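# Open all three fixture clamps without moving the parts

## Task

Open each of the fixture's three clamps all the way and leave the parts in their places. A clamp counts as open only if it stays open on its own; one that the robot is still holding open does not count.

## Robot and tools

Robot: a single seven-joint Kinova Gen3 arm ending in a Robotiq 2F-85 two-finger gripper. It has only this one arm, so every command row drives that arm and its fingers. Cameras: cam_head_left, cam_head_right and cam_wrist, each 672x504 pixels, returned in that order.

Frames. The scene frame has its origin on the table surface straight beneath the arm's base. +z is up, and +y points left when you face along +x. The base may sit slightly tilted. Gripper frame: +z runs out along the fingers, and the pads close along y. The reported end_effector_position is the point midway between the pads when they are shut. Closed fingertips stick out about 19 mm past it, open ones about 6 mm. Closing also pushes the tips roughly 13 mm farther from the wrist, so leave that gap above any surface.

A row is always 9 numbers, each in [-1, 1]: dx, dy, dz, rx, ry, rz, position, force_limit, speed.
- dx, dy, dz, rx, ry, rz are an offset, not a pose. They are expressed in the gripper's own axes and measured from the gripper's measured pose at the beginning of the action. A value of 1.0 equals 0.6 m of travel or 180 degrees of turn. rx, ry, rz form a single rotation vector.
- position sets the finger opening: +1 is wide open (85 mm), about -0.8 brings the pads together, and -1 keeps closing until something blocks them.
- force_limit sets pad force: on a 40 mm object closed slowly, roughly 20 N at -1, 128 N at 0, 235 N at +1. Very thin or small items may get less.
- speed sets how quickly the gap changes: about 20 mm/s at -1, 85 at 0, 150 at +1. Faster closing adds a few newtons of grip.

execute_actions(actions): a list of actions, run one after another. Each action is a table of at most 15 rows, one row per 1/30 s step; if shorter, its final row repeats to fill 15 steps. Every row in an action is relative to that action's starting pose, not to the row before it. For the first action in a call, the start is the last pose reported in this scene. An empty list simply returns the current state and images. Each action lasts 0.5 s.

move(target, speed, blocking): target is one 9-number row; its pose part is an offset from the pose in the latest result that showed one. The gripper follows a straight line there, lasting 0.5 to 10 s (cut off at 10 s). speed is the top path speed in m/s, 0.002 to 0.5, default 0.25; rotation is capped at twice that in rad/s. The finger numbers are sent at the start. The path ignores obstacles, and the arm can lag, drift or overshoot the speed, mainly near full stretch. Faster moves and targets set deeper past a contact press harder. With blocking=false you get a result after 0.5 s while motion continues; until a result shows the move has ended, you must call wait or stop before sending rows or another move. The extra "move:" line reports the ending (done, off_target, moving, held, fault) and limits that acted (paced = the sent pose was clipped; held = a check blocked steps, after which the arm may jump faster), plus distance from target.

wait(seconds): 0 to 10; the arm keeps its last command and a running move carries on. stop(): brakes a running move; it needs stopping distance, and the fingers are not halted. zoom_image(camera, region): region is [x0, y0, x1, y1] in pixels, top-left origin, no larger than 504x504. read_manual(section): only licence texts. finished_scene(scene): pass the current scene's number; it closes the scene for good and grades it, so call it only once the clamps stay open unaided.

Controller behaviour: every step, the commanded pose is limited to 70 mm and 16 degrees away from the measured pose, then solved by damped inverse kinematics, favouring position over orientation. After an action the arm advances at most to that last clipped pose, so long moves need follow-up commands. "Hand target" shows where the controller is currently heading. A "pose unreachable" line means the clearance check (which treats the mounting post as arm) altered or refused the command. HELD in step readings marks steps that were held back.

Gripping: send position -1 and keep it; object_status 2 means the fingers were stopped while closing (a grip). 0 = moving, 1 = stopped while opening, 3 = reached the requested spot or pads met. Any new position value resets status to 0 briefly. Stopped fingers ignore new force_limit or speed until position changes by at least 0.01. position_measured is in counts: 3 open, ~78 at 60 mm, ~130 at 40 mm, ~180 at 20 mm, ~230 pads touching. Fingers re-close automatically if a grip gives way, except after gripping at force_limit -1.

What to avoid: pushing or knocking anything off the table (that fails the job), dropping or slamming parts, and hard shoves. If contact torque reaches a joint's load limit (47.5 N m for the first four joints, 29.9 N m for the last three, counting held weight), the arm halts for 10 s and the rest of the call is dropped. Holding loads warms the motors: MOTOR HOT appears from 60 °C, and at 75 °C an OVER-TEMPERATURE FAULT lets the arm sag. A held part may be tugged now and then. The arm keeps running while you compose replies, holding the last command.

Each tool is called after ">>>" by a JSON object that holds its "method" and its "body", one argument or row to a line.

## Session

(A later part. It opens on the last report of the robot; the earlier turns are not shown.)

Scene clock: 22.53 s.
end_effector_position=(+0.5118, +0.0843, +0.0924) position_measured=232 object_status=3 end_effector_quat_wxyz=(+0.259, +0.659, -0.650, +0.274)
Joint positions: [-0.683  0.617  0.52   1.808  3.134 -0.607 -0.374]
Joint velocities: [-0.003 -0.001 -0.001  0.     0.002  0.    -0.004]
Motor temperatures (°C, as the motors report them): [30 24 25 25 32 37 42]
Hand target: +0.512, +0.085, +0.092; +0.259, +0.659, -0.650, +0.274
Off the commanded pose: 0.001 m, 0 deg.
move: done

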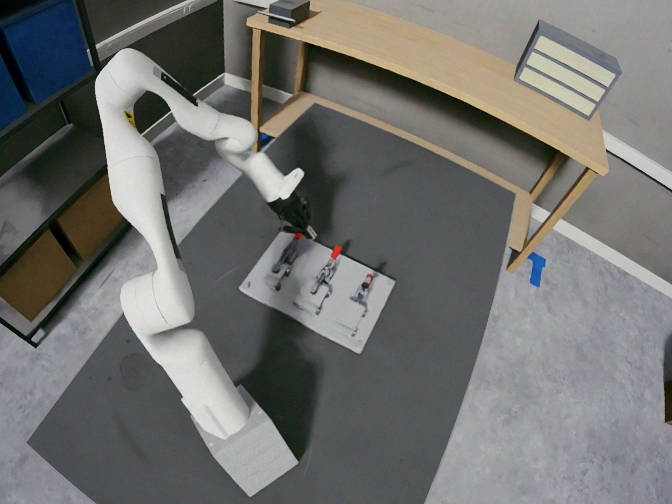

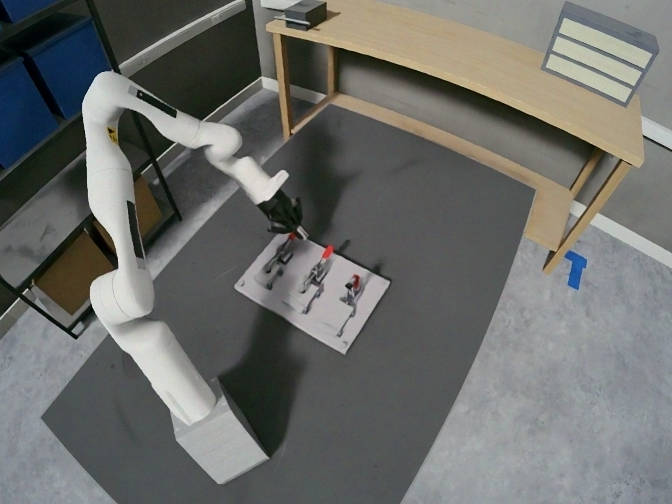

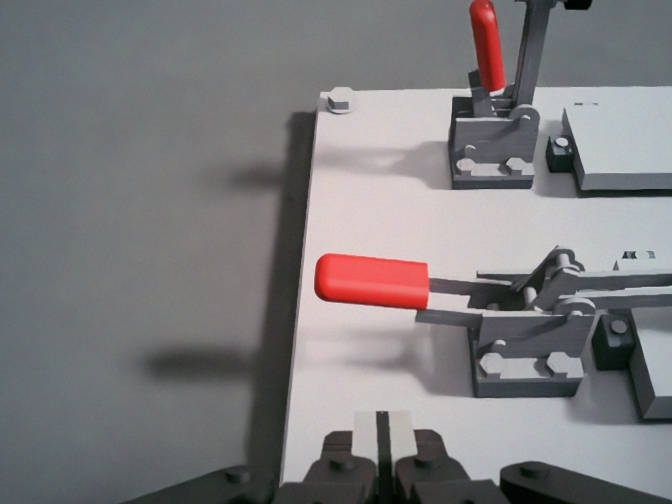

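>>> {"method": "move", "body": {
  "target": [0.02,-0.01,0.09,0,0,0,-1,0,1],
  "speed": 0.08
}}

Scene clock: 23.67 s.
end_effector_position=(+0.5195, +0.0387, +0.0624) position_measured=232 object_status=3 end_effector_quat_wxyz=(+0.259, +0.660, -0.650, +0.274)
Joint positions: [-0.579  0.715  0.467  1.809  3.104 -0.489 -0.32 ]
Joint velocities: [ 0.006  0.004  0.002 -0.    -0.001 -0.001  0.002]
Motor temperatures (°C, as the motors report them): [30 24 25 25 32 37 42]
Hand target: +0.519, +0.038, +0.062; +0.259, +0.659, -0.650, +0.274
Off the commanded pose: 0.001 m, 0 deg.
move: done

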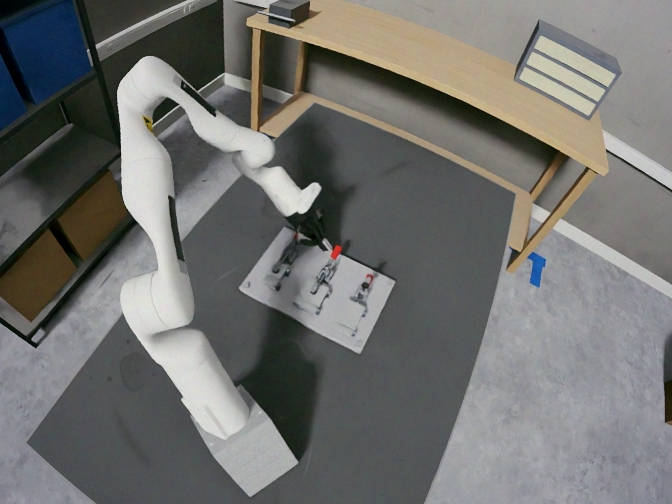

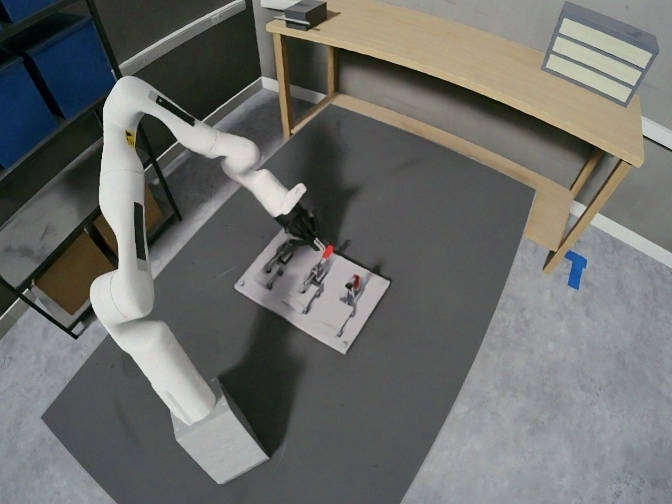

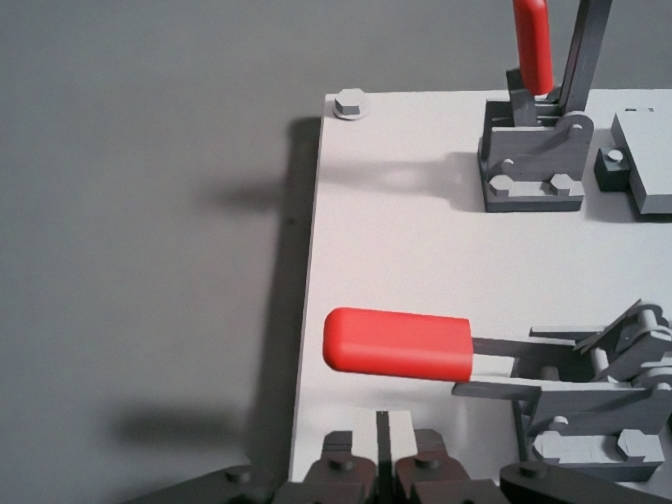

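>>> {"method": "move", "body": {
  "target": [0.018,0.008,0.042,0,0,0,-1,0,1],
  "speed": 0.04
}}

Scene clock: 24.80 s.
end_effector_position=(+0.5162, +0.0162, +0.0504) position_measured=232 object_status=3 end_effector_quat_wxyz=(+0.257, +0.661, -0.649, +0.273)
Joint positions: [-0.533  0.751  0.44   1.832  3.096 -0.416 -0.295]
Joint velocities: [ 0.002  0.003 -0.    -0.001 -0.003  0.     0.002]
Motor temperatures (°C, as the motors report them): [30 24 25 25 32 37 42]
Hand target: +0.515, +0.013, +0.052; +0.259, +0.660, -0.650, +0.274
Off the commanded pose: 0.003 m, 0 deg.
move: done

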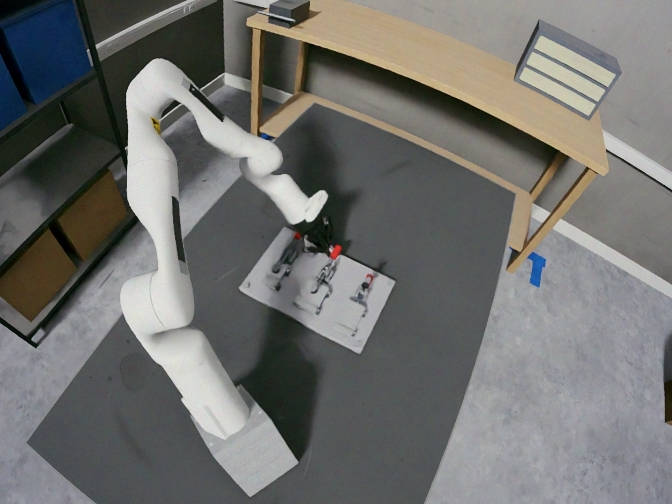

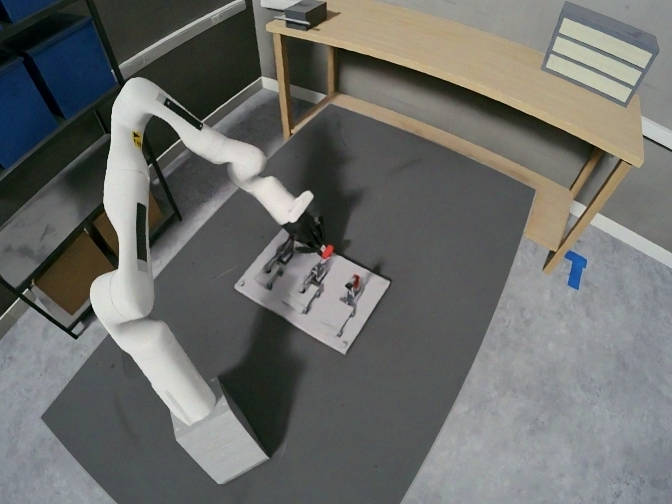

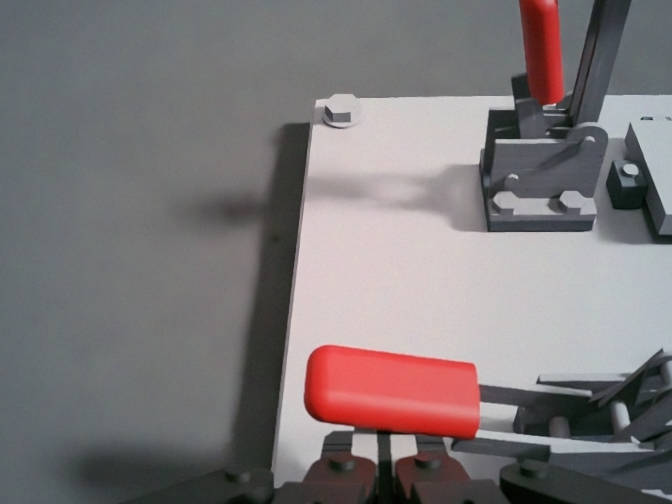

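>>> {"method": "move", "body": {
  "target": [-0.003,0,0.018,0,0,0,-1,0,1],
  "speed": 0.03
}}

>>> {"method": "move", "body": {
  "target": [0.038,0.015,-0.03,0,0,0,-1,0,1],
  "speed": 0.03
}}

Scene clock: 25.60 s.
end_effector_position=(+0.5166, +0.0101, +0.0415) position_measured=232 object_status=3 end_effector_quat_wxyz=(+0.257, +0.662, -0.649, +0.273)
Joint positions: [-0.524  0.775  0.431  1.827  3.091 -0.396 -0.294]
Joint velocities: [ 0.001  0.003  0.001 -0.     0.     0.    -0.001]
Motor temperatures (°C, as the motors report them): [30 24 25 25 32 37 42]
Hand target: +0.517, +0.010, +0.041; +0.257, +0.661, -0.649, +0.273
Off the commanded pose: 0.000 m, 0 deg.
move: done

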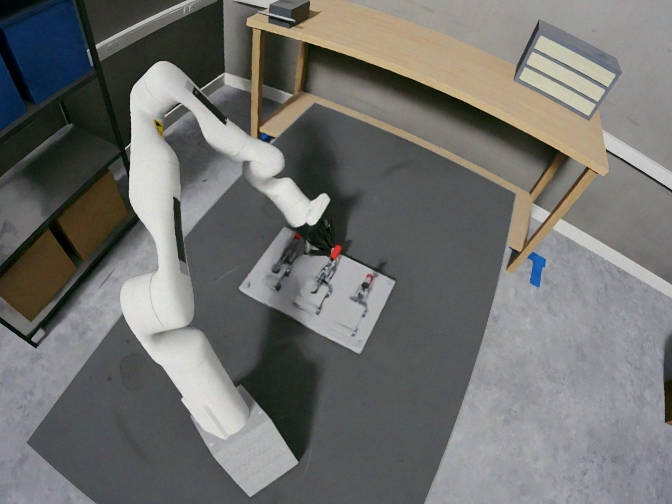

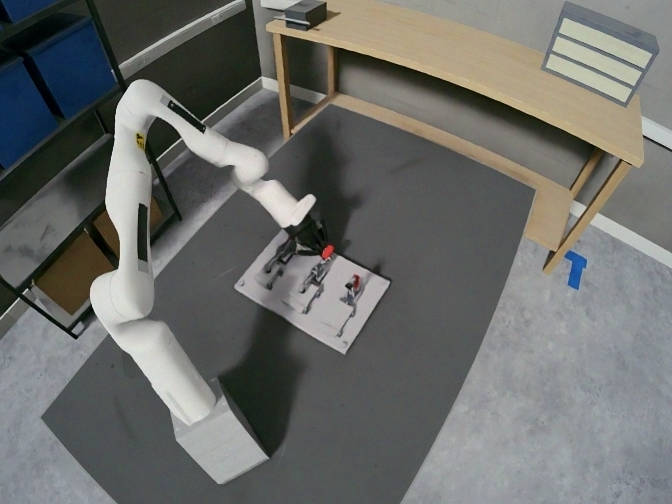

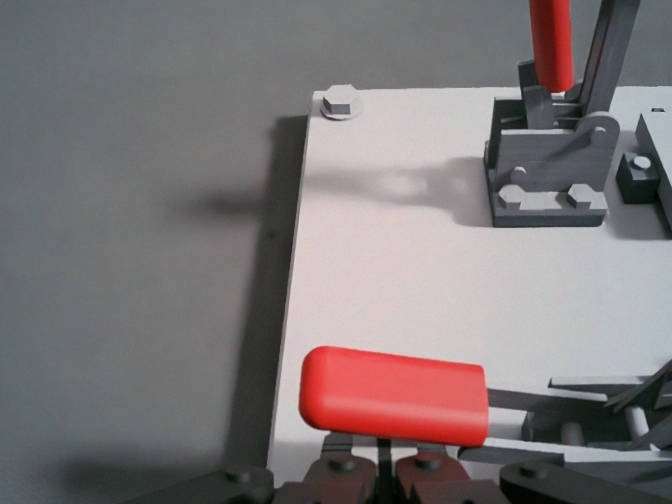

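Scene clock: 26.87 s.
end_effector_position=(+0.5081, +0.0077, +0.0691) position_measured=232 object_status=3 end_effector_quat_wxyz=(+0.256, +0.663, -0.649, +0.273)
Joint positions: [-0.509  0.71   0.44   1.882  3.107 -0.394 -0.266]
Joint velocities: [ 0.001 -0.001  0.001  0.001 -0.001 -0.001  0.002]
Motor temperatures (°C, as the motors report them): [30 24 25 25 32 37 42]
Hand target: +0.507, +0.006, +0.070; +0.257, +0.662, -0.649, +0.273
Off the commanded pose: 0.002 m, 0 deg.
move: done

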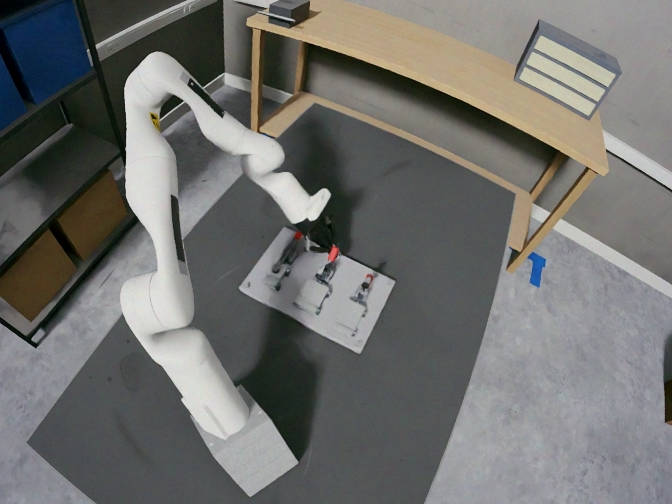

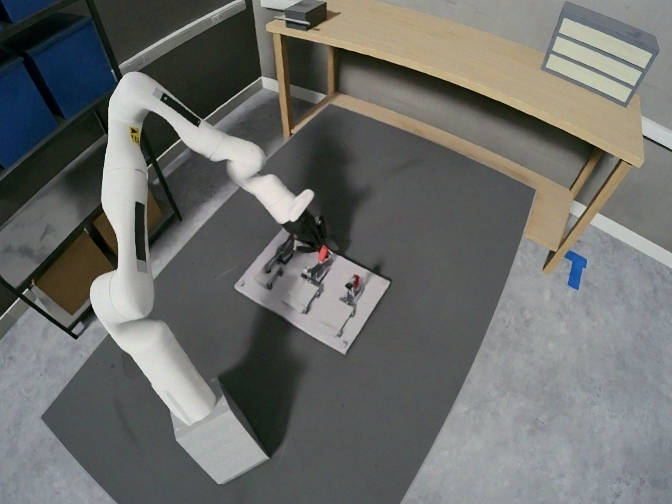

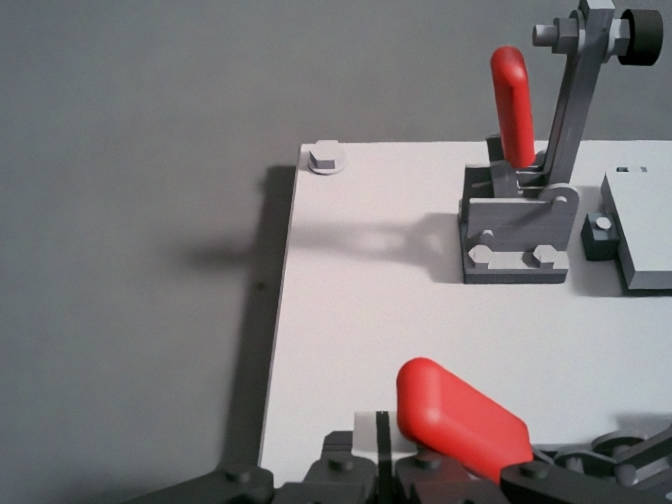

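Push -x and a bit -y.

>>> {"method": "move", "body": {
  "target": [0.017,0.045,0.008,0,0,0,-1,0,1],
  "speed": 0.03
}}

Scene clock: 28.13 s.
end_effector_position=(+0.4878, +0.0028, +0.0703) position_measured=232 object_status=3 end_effector_quat_wxyz=(+0.248, +0.667, -0.646, +0.274)
Joint positions: [-0.515  0.691  0.438  1.973  3.108 -0.304 -0.263]
Joint velocities: [-0.001  0.001  0.001  0.001 -0.002  0.001  0.002]
Motor temperatures (°C, as the motors report them): [30 24 25 25 32 37 42]
Hand target: +0.481, -0.004, +0.072; +0.256, +0.663, -0.649, +0.273
Off the commanded pose: 0.009 m, 1 deg.
move: off_target

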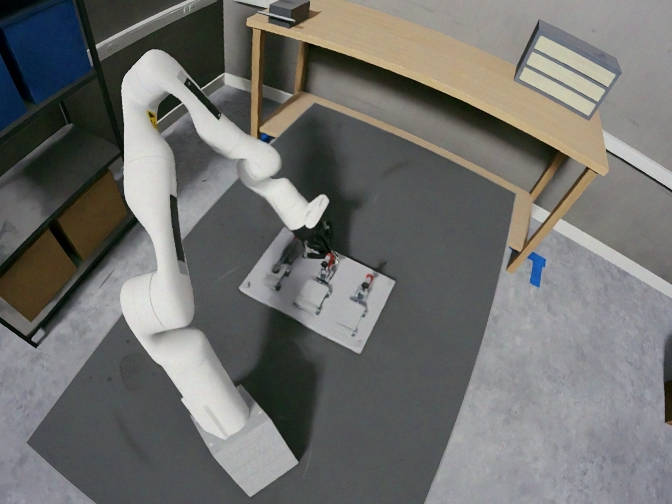

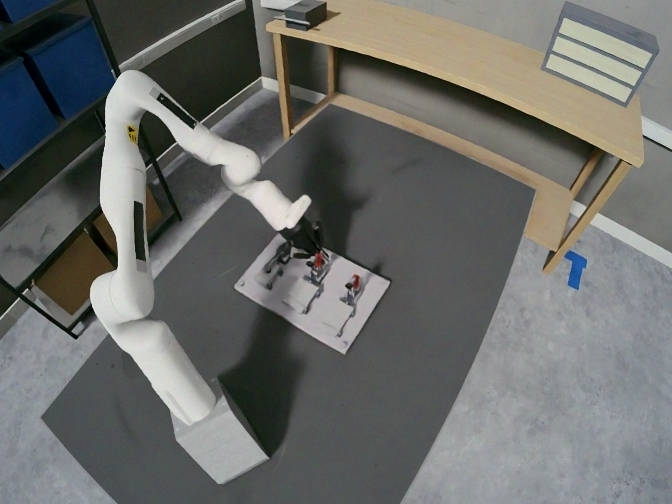

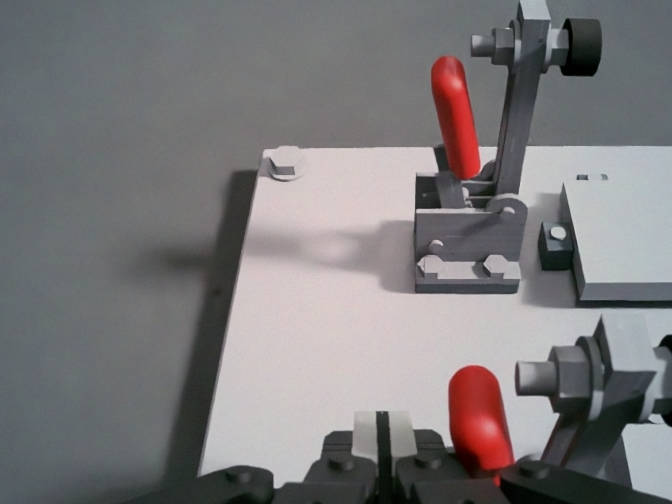

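>>> {"method": "move", "body": {
  "target": [0.005,-0.048,-0.09,0,0,0,-1,0,1],
  "speed": 0.1
}}

>>> {"method": "move", "body": {
  "target": [-0.16,-0.008,-0.135,0,0,0,-1,0,1],
  "speed": 0.2
}}

>>> {"method": "move", "body": {
  "target": [-0.03,0,0.065,0,0,0,-1,0,1],
  "speed": 0.08
}}

Scene clock: 29.17 s.
end_effector_position=(+0.5139, +0.0387, +0.1120) position_measured=232 object_status=3 end_effector_quat_wxyz=(+0.248, +0.667, -0.646, +0.274)
Joint positions: [-0.554  0.591  0.482  1.881  3.134 -0.496 -0.261]
Joint velocities: [-0.003 -0.005 -0.001 -0.001  0.001 -0.    -0.002]
Motor temperatures (°C, as the motors report them): [30 24 25 25 32 37 42]
Hand target: +0.514, +0.039, +0.112; +0.248, +0.667, -0.646, +0.274
Off the commanded pose: 0.000 m, 0 deg.
move: done

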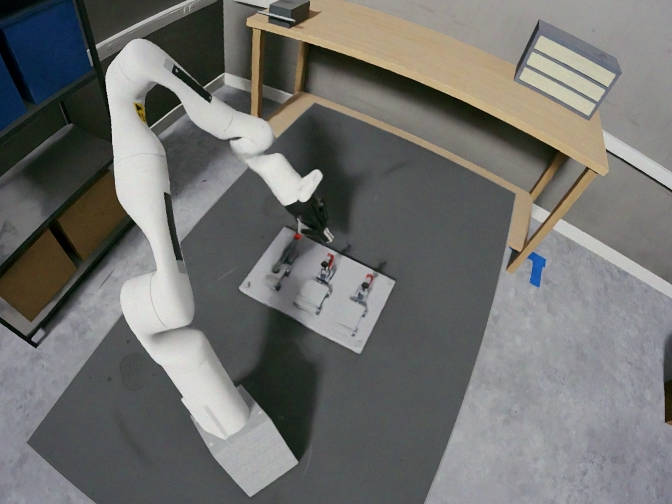

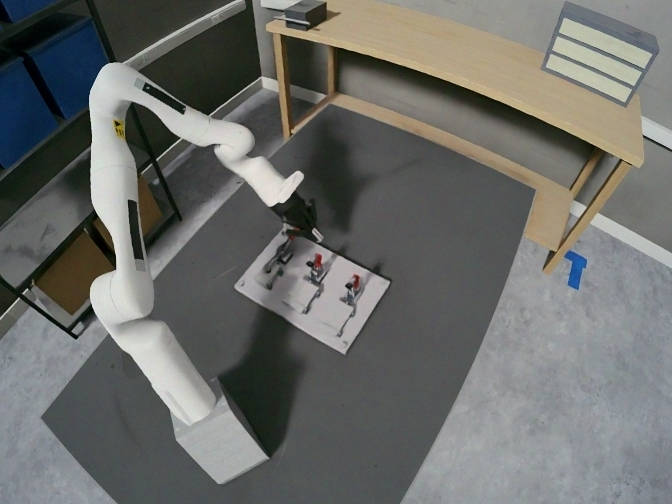

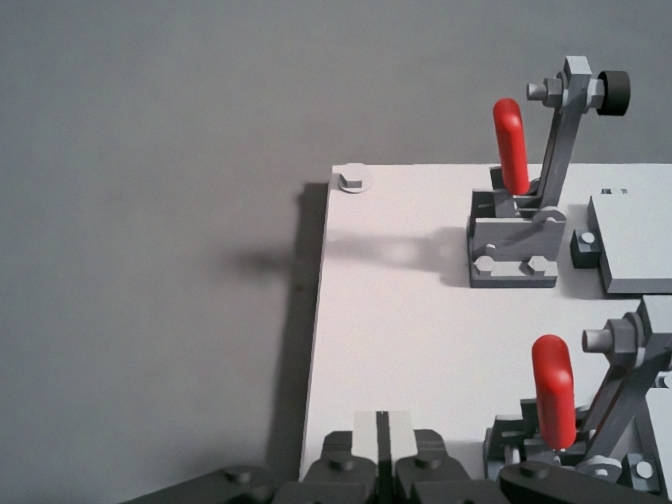

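Scene clock: 30.17 s.
end_effector_position=(+0.5134, +0.1634, +0.1051) position_measured=232 object_status=3 end_effector_quat_wxyz=(+0.248, +0.667, -0.647, +0.274)
Joint positions: [-0.828  0.548  0.551  1.72   3.17  -0.769 -0.483]
Joint velocities: [-0.008  0.001 -0.005 -0.001  0.003 -0.001 -0.003]
Motor temperatures (°C, as the motors report them): [30 24 25 25 32 37 42]
Hand target: +0.513, +0.164, +0.105; +0.248, +0.667, -0.646, +0.274
Off the commanded pose: 0.001 m, 0 deg.
move: done

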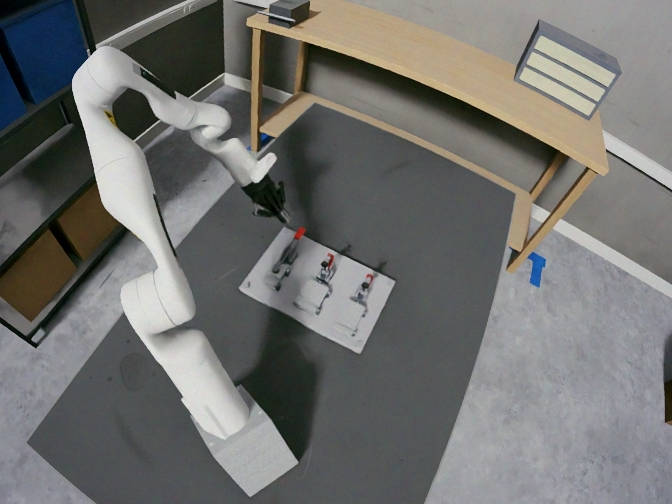

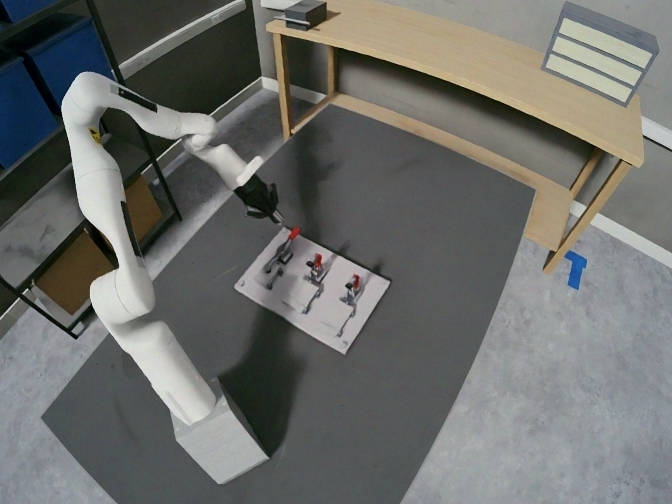

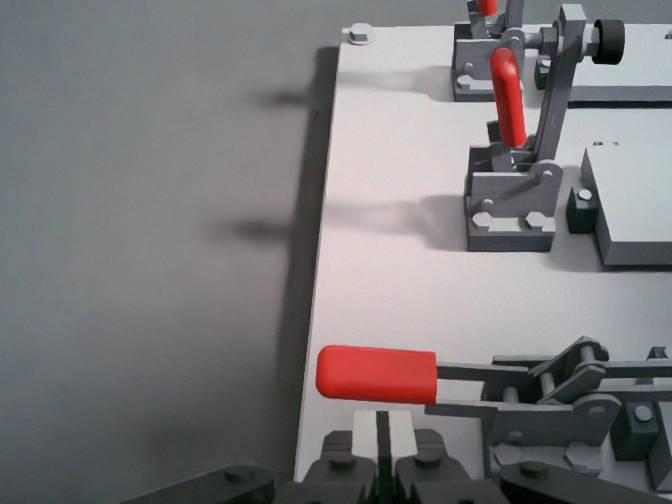

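Scene clock: 31.00 s.
end_effector_position=(+0.5151, +0.1500, +0.0646) position_measured=232 object_status=3 end_effector_quat_wxyz=(+0.248, +0.667, -0.647, +0.274)
Joint positions: [-0.805  0.637  0.523  1.717  3.141 -0.689 -0.491]
Joint velocities: [ 0.003  0.006  0.001 -0.     0.001  0.    -0.   ]
Motor temperatures (°C, as the motors report them): [30 24 25 25 32 37 42]
Hand target: +0.515, +0.150, +0.065; +0.248, +0.667, -0.647, +0.274
Off the commanded pose: 0.000 m, 0 deg.
move: done

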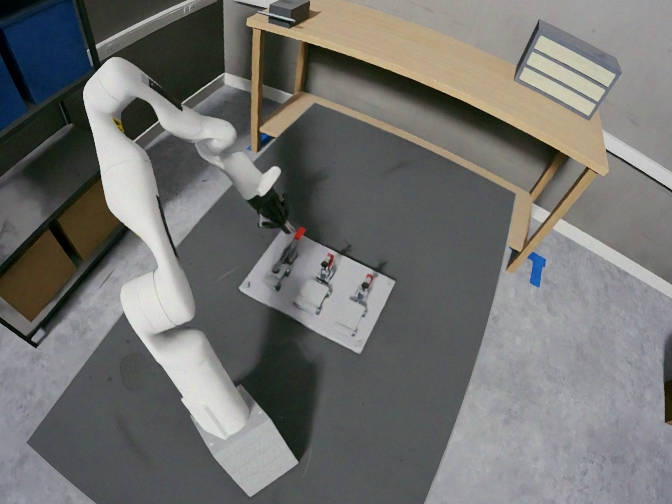

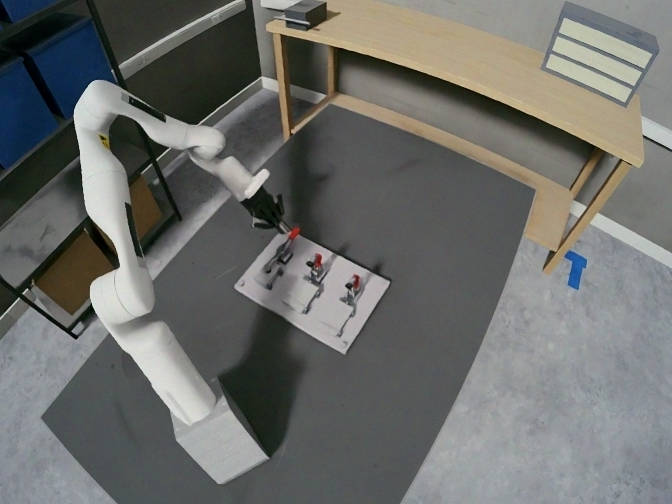

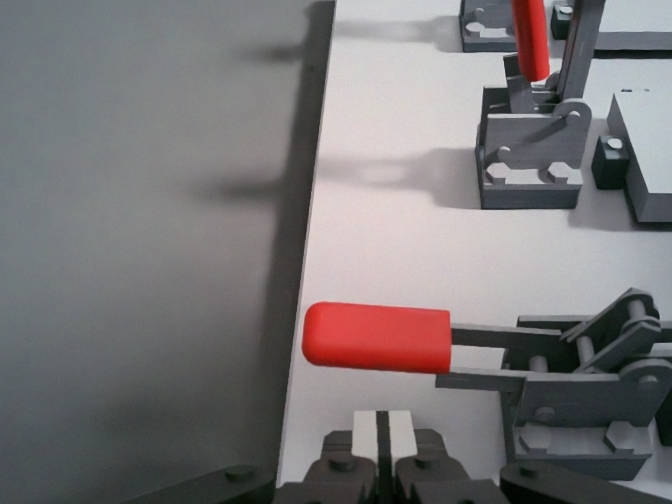

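>>> {"method": "move", "body": {
  "target": [0.011,0,0.06,0,0,0,-1,0,1],
  "speed": 0.04
}}

>>> {"method": "move", "body": {
  "target": [0.038,0.015,-0.03,0,0,0,-1,0,1],
  "speed": 0.03
}}

Scene clock: 32.27 s.
end_effector_position=(+0.5169, +0.1209, +0.0431) position_measured=232 object_status=3 end_effector_quat_wxyz=(+0.248, +0.667, -0.647, +0.274)
Joint positions: [-0.751  0.694  0.496  1.74   3.123 -0.6   -0.464]
Joint velocities: [ 0.003  0.004  0.001 -0.    -0.001 -0.     0.001]
Motor temperatures (°C, as the motors report them): [30 24 25 25 32 37 42]
Hand target: +0.517, +0.121, +0.043; +0.248, +0.667, -0.647, +0.274
Off the commanded pose: 0.000 m, 0 deg.
move: done

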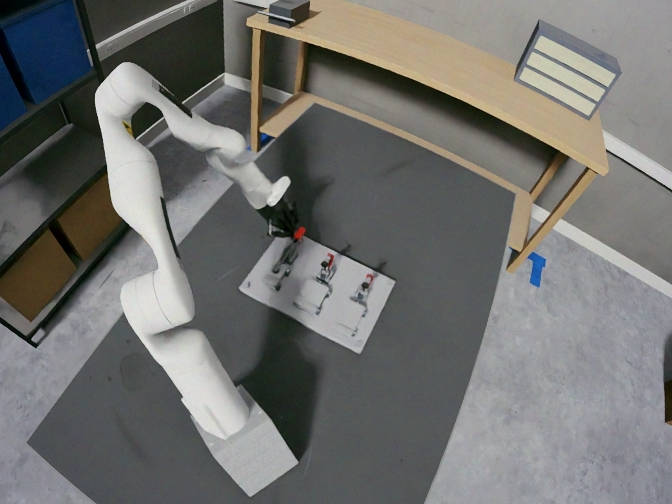

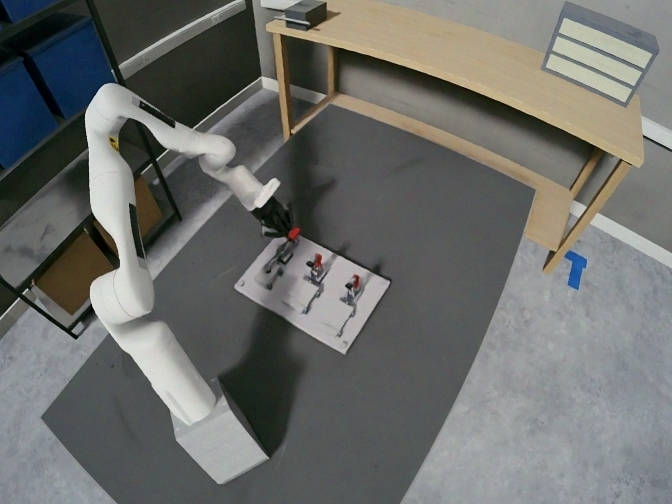

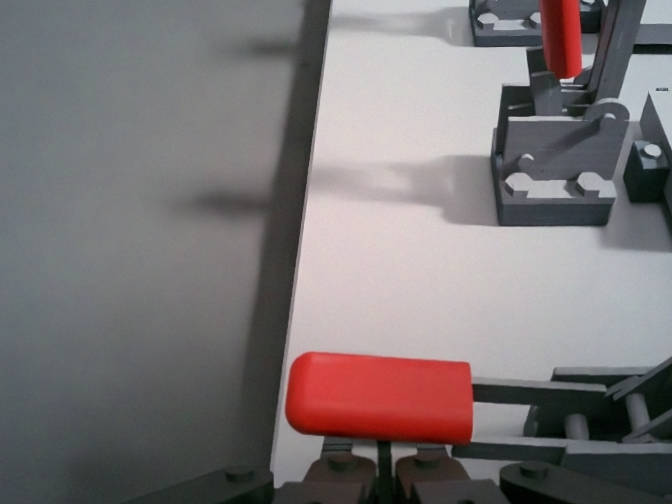

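Scene clock: 33.53 s.
end_effector_position=(+0.5081, +0.1186, +0.0703) position_measured=232 object_status=3 end_effector_quat_wxyz=(+0.246, +0.669, -0.646, +0.274)
Joint positions: [-0.756  0.626  0.513  1.797  3.142 -0.6   -0.446]
Joint velocities: [ 0.    -0.002  0.002  0.001 -0.001 -0.001  0.002]
Motor temperatures (°C, as the motors report them): [30 24 25 25 32 37 42]
Hand target: +0.507, +0.116, +0.072; +0.248, +0.667, -0.647, +0.274
Off the commanded pose: 0.003 m, 0 deg.
move: done

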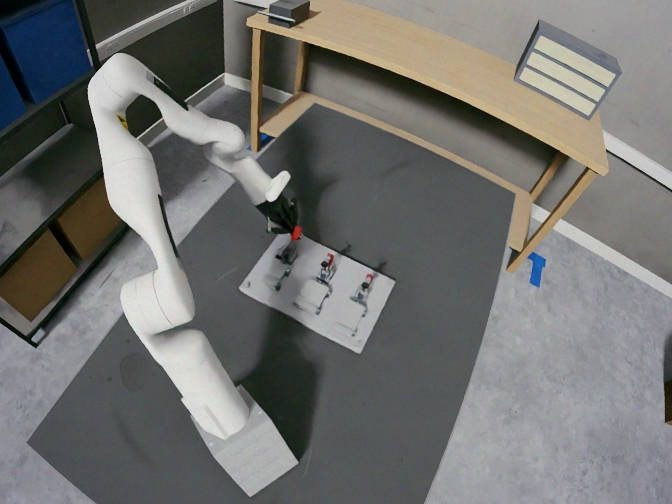

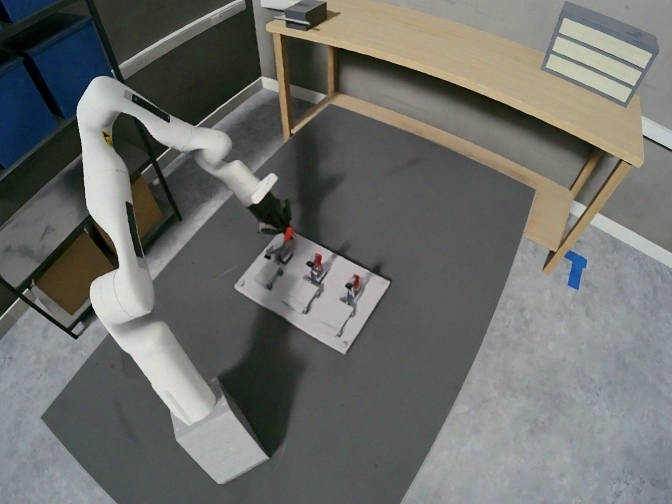

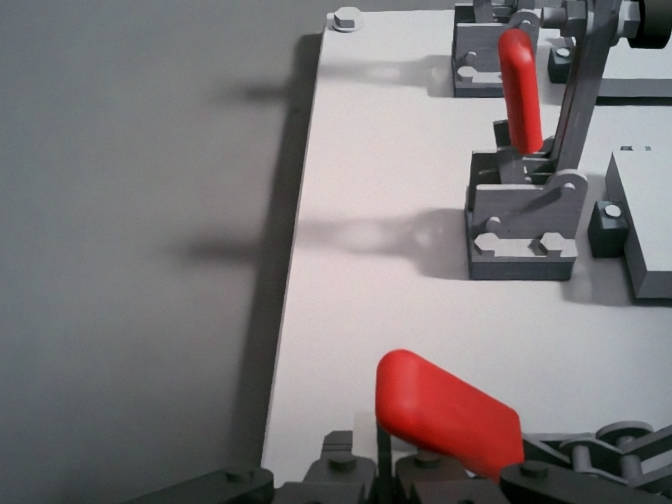

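>>> {"method": "move", "body": {
  "target": [0.015,0.048,0.005,0,0,0,-1,0,1],
  "speed": 0.03
}}

>>> {"method": "move", "body": {
  "target": [0,-0.04,-0.08,0,0,0,-1,0,1],
  "speed": 0.1
}}

Scene clock: 34.83 s.
end_effector_position=(+0.4878, +0.1135, +0.0734) position_measured=232 object_status=3 end_effector_quat_wxyz=(+0.237, +0.672, -0.645, +0.276)
Joint positions: [-0.789  0.595  0.53   1.895  3.153 -0.519 -0.466]
Joint velocities: [-0.001 -0.002  0.001  0.001  0.001 -0.    -0.   ]
Motor temperatures (°C, as the motors report them): [30 24 25 25 32 37 42]
Hand target: +0.480, +0.109, +0.074; +0.246, +0.669, -0.646, +0.274
Off the commanded pose: 0.009 m, 1 deg.
move: off_target

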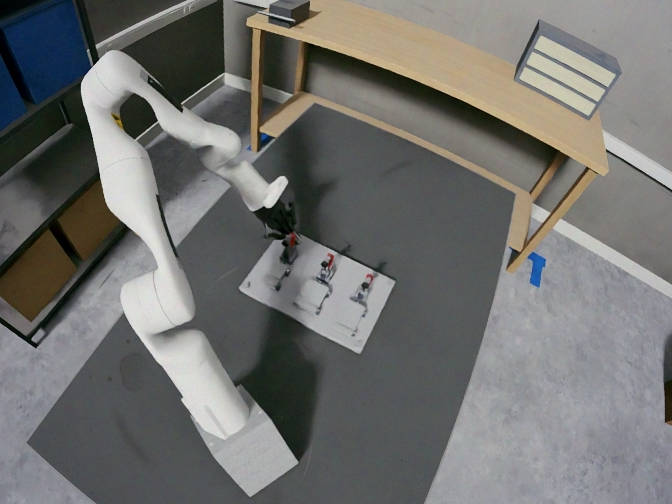

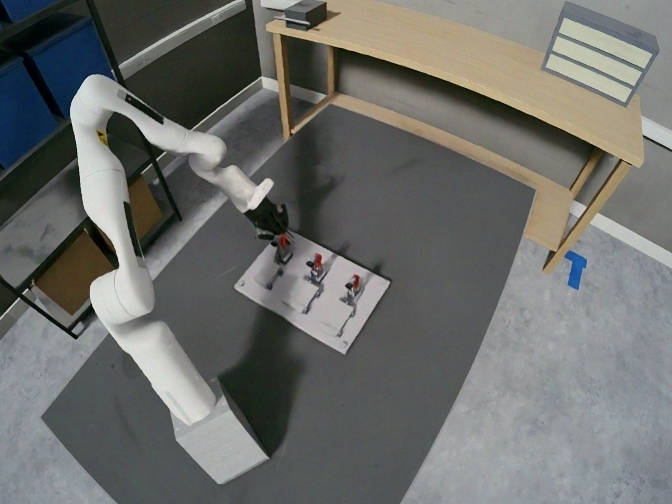

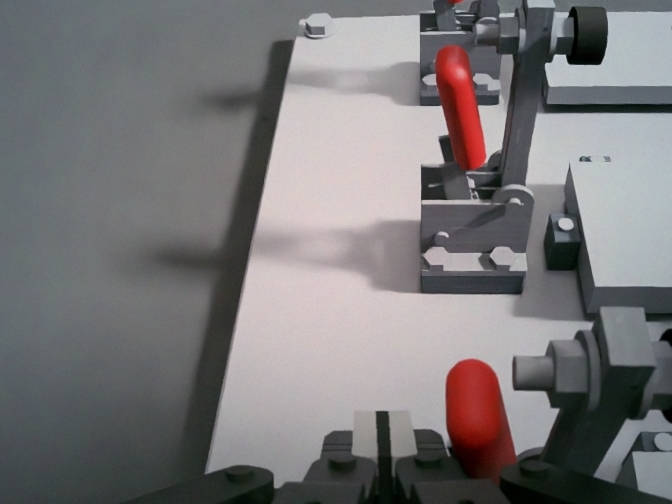

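Scene clock: 35.67 s.
end_effector_position=(+0.5084, +0.1471, +0.1094) position_measured=232 object_status=3 end_effector_quat_wxyz=(+0.237, +0.672, -0.645, +0.276)
Joint positions: [-0.816  0.524  0.558  1.794  3.175 -0.687 -0.462]
Joint velocities: [-0.001 -0.003 -0.001 -0.001  0.001 -0.001 -0.001]
Motor temperatures (°C, as the motors report them): [30 24 25 25 32 37 42]
Hand target: +0.508, +0.147, +0.109; +0.237, +0.672, -0.645, +0.276
Off the commanded pose: 0.000 m, 0 deg.
move: done

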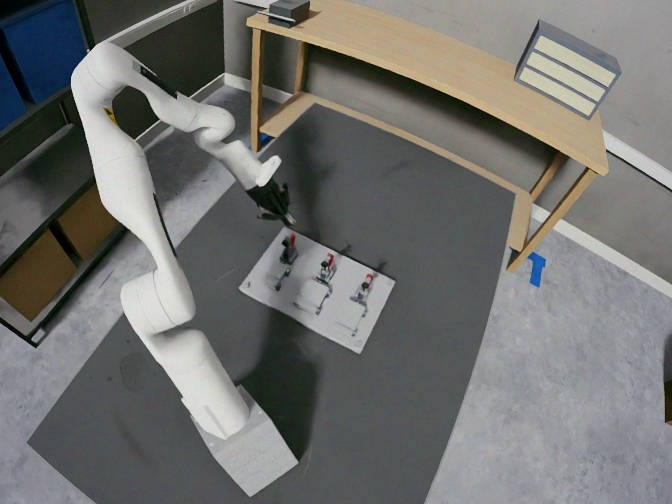

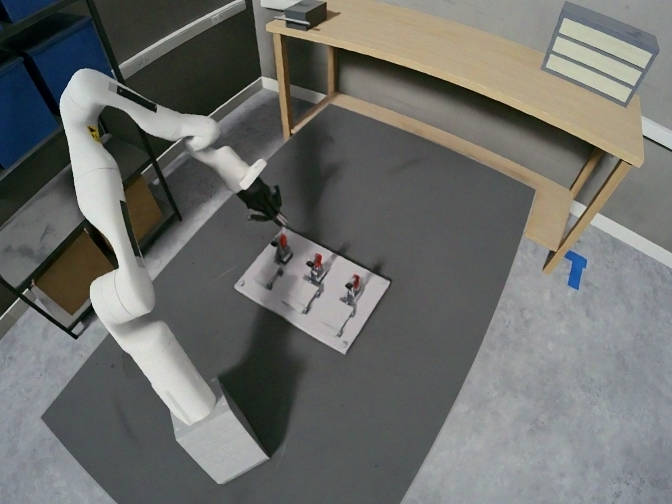

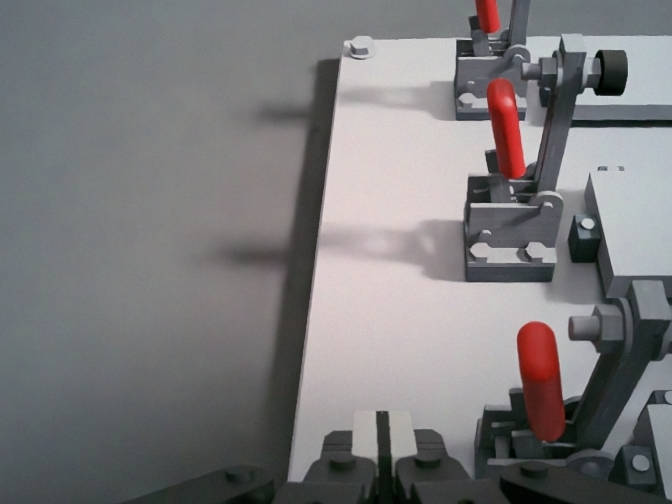

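>>> {"method": "finished_scene", "body": {
  "scene": 1
}}

The scene is finished: the task was done.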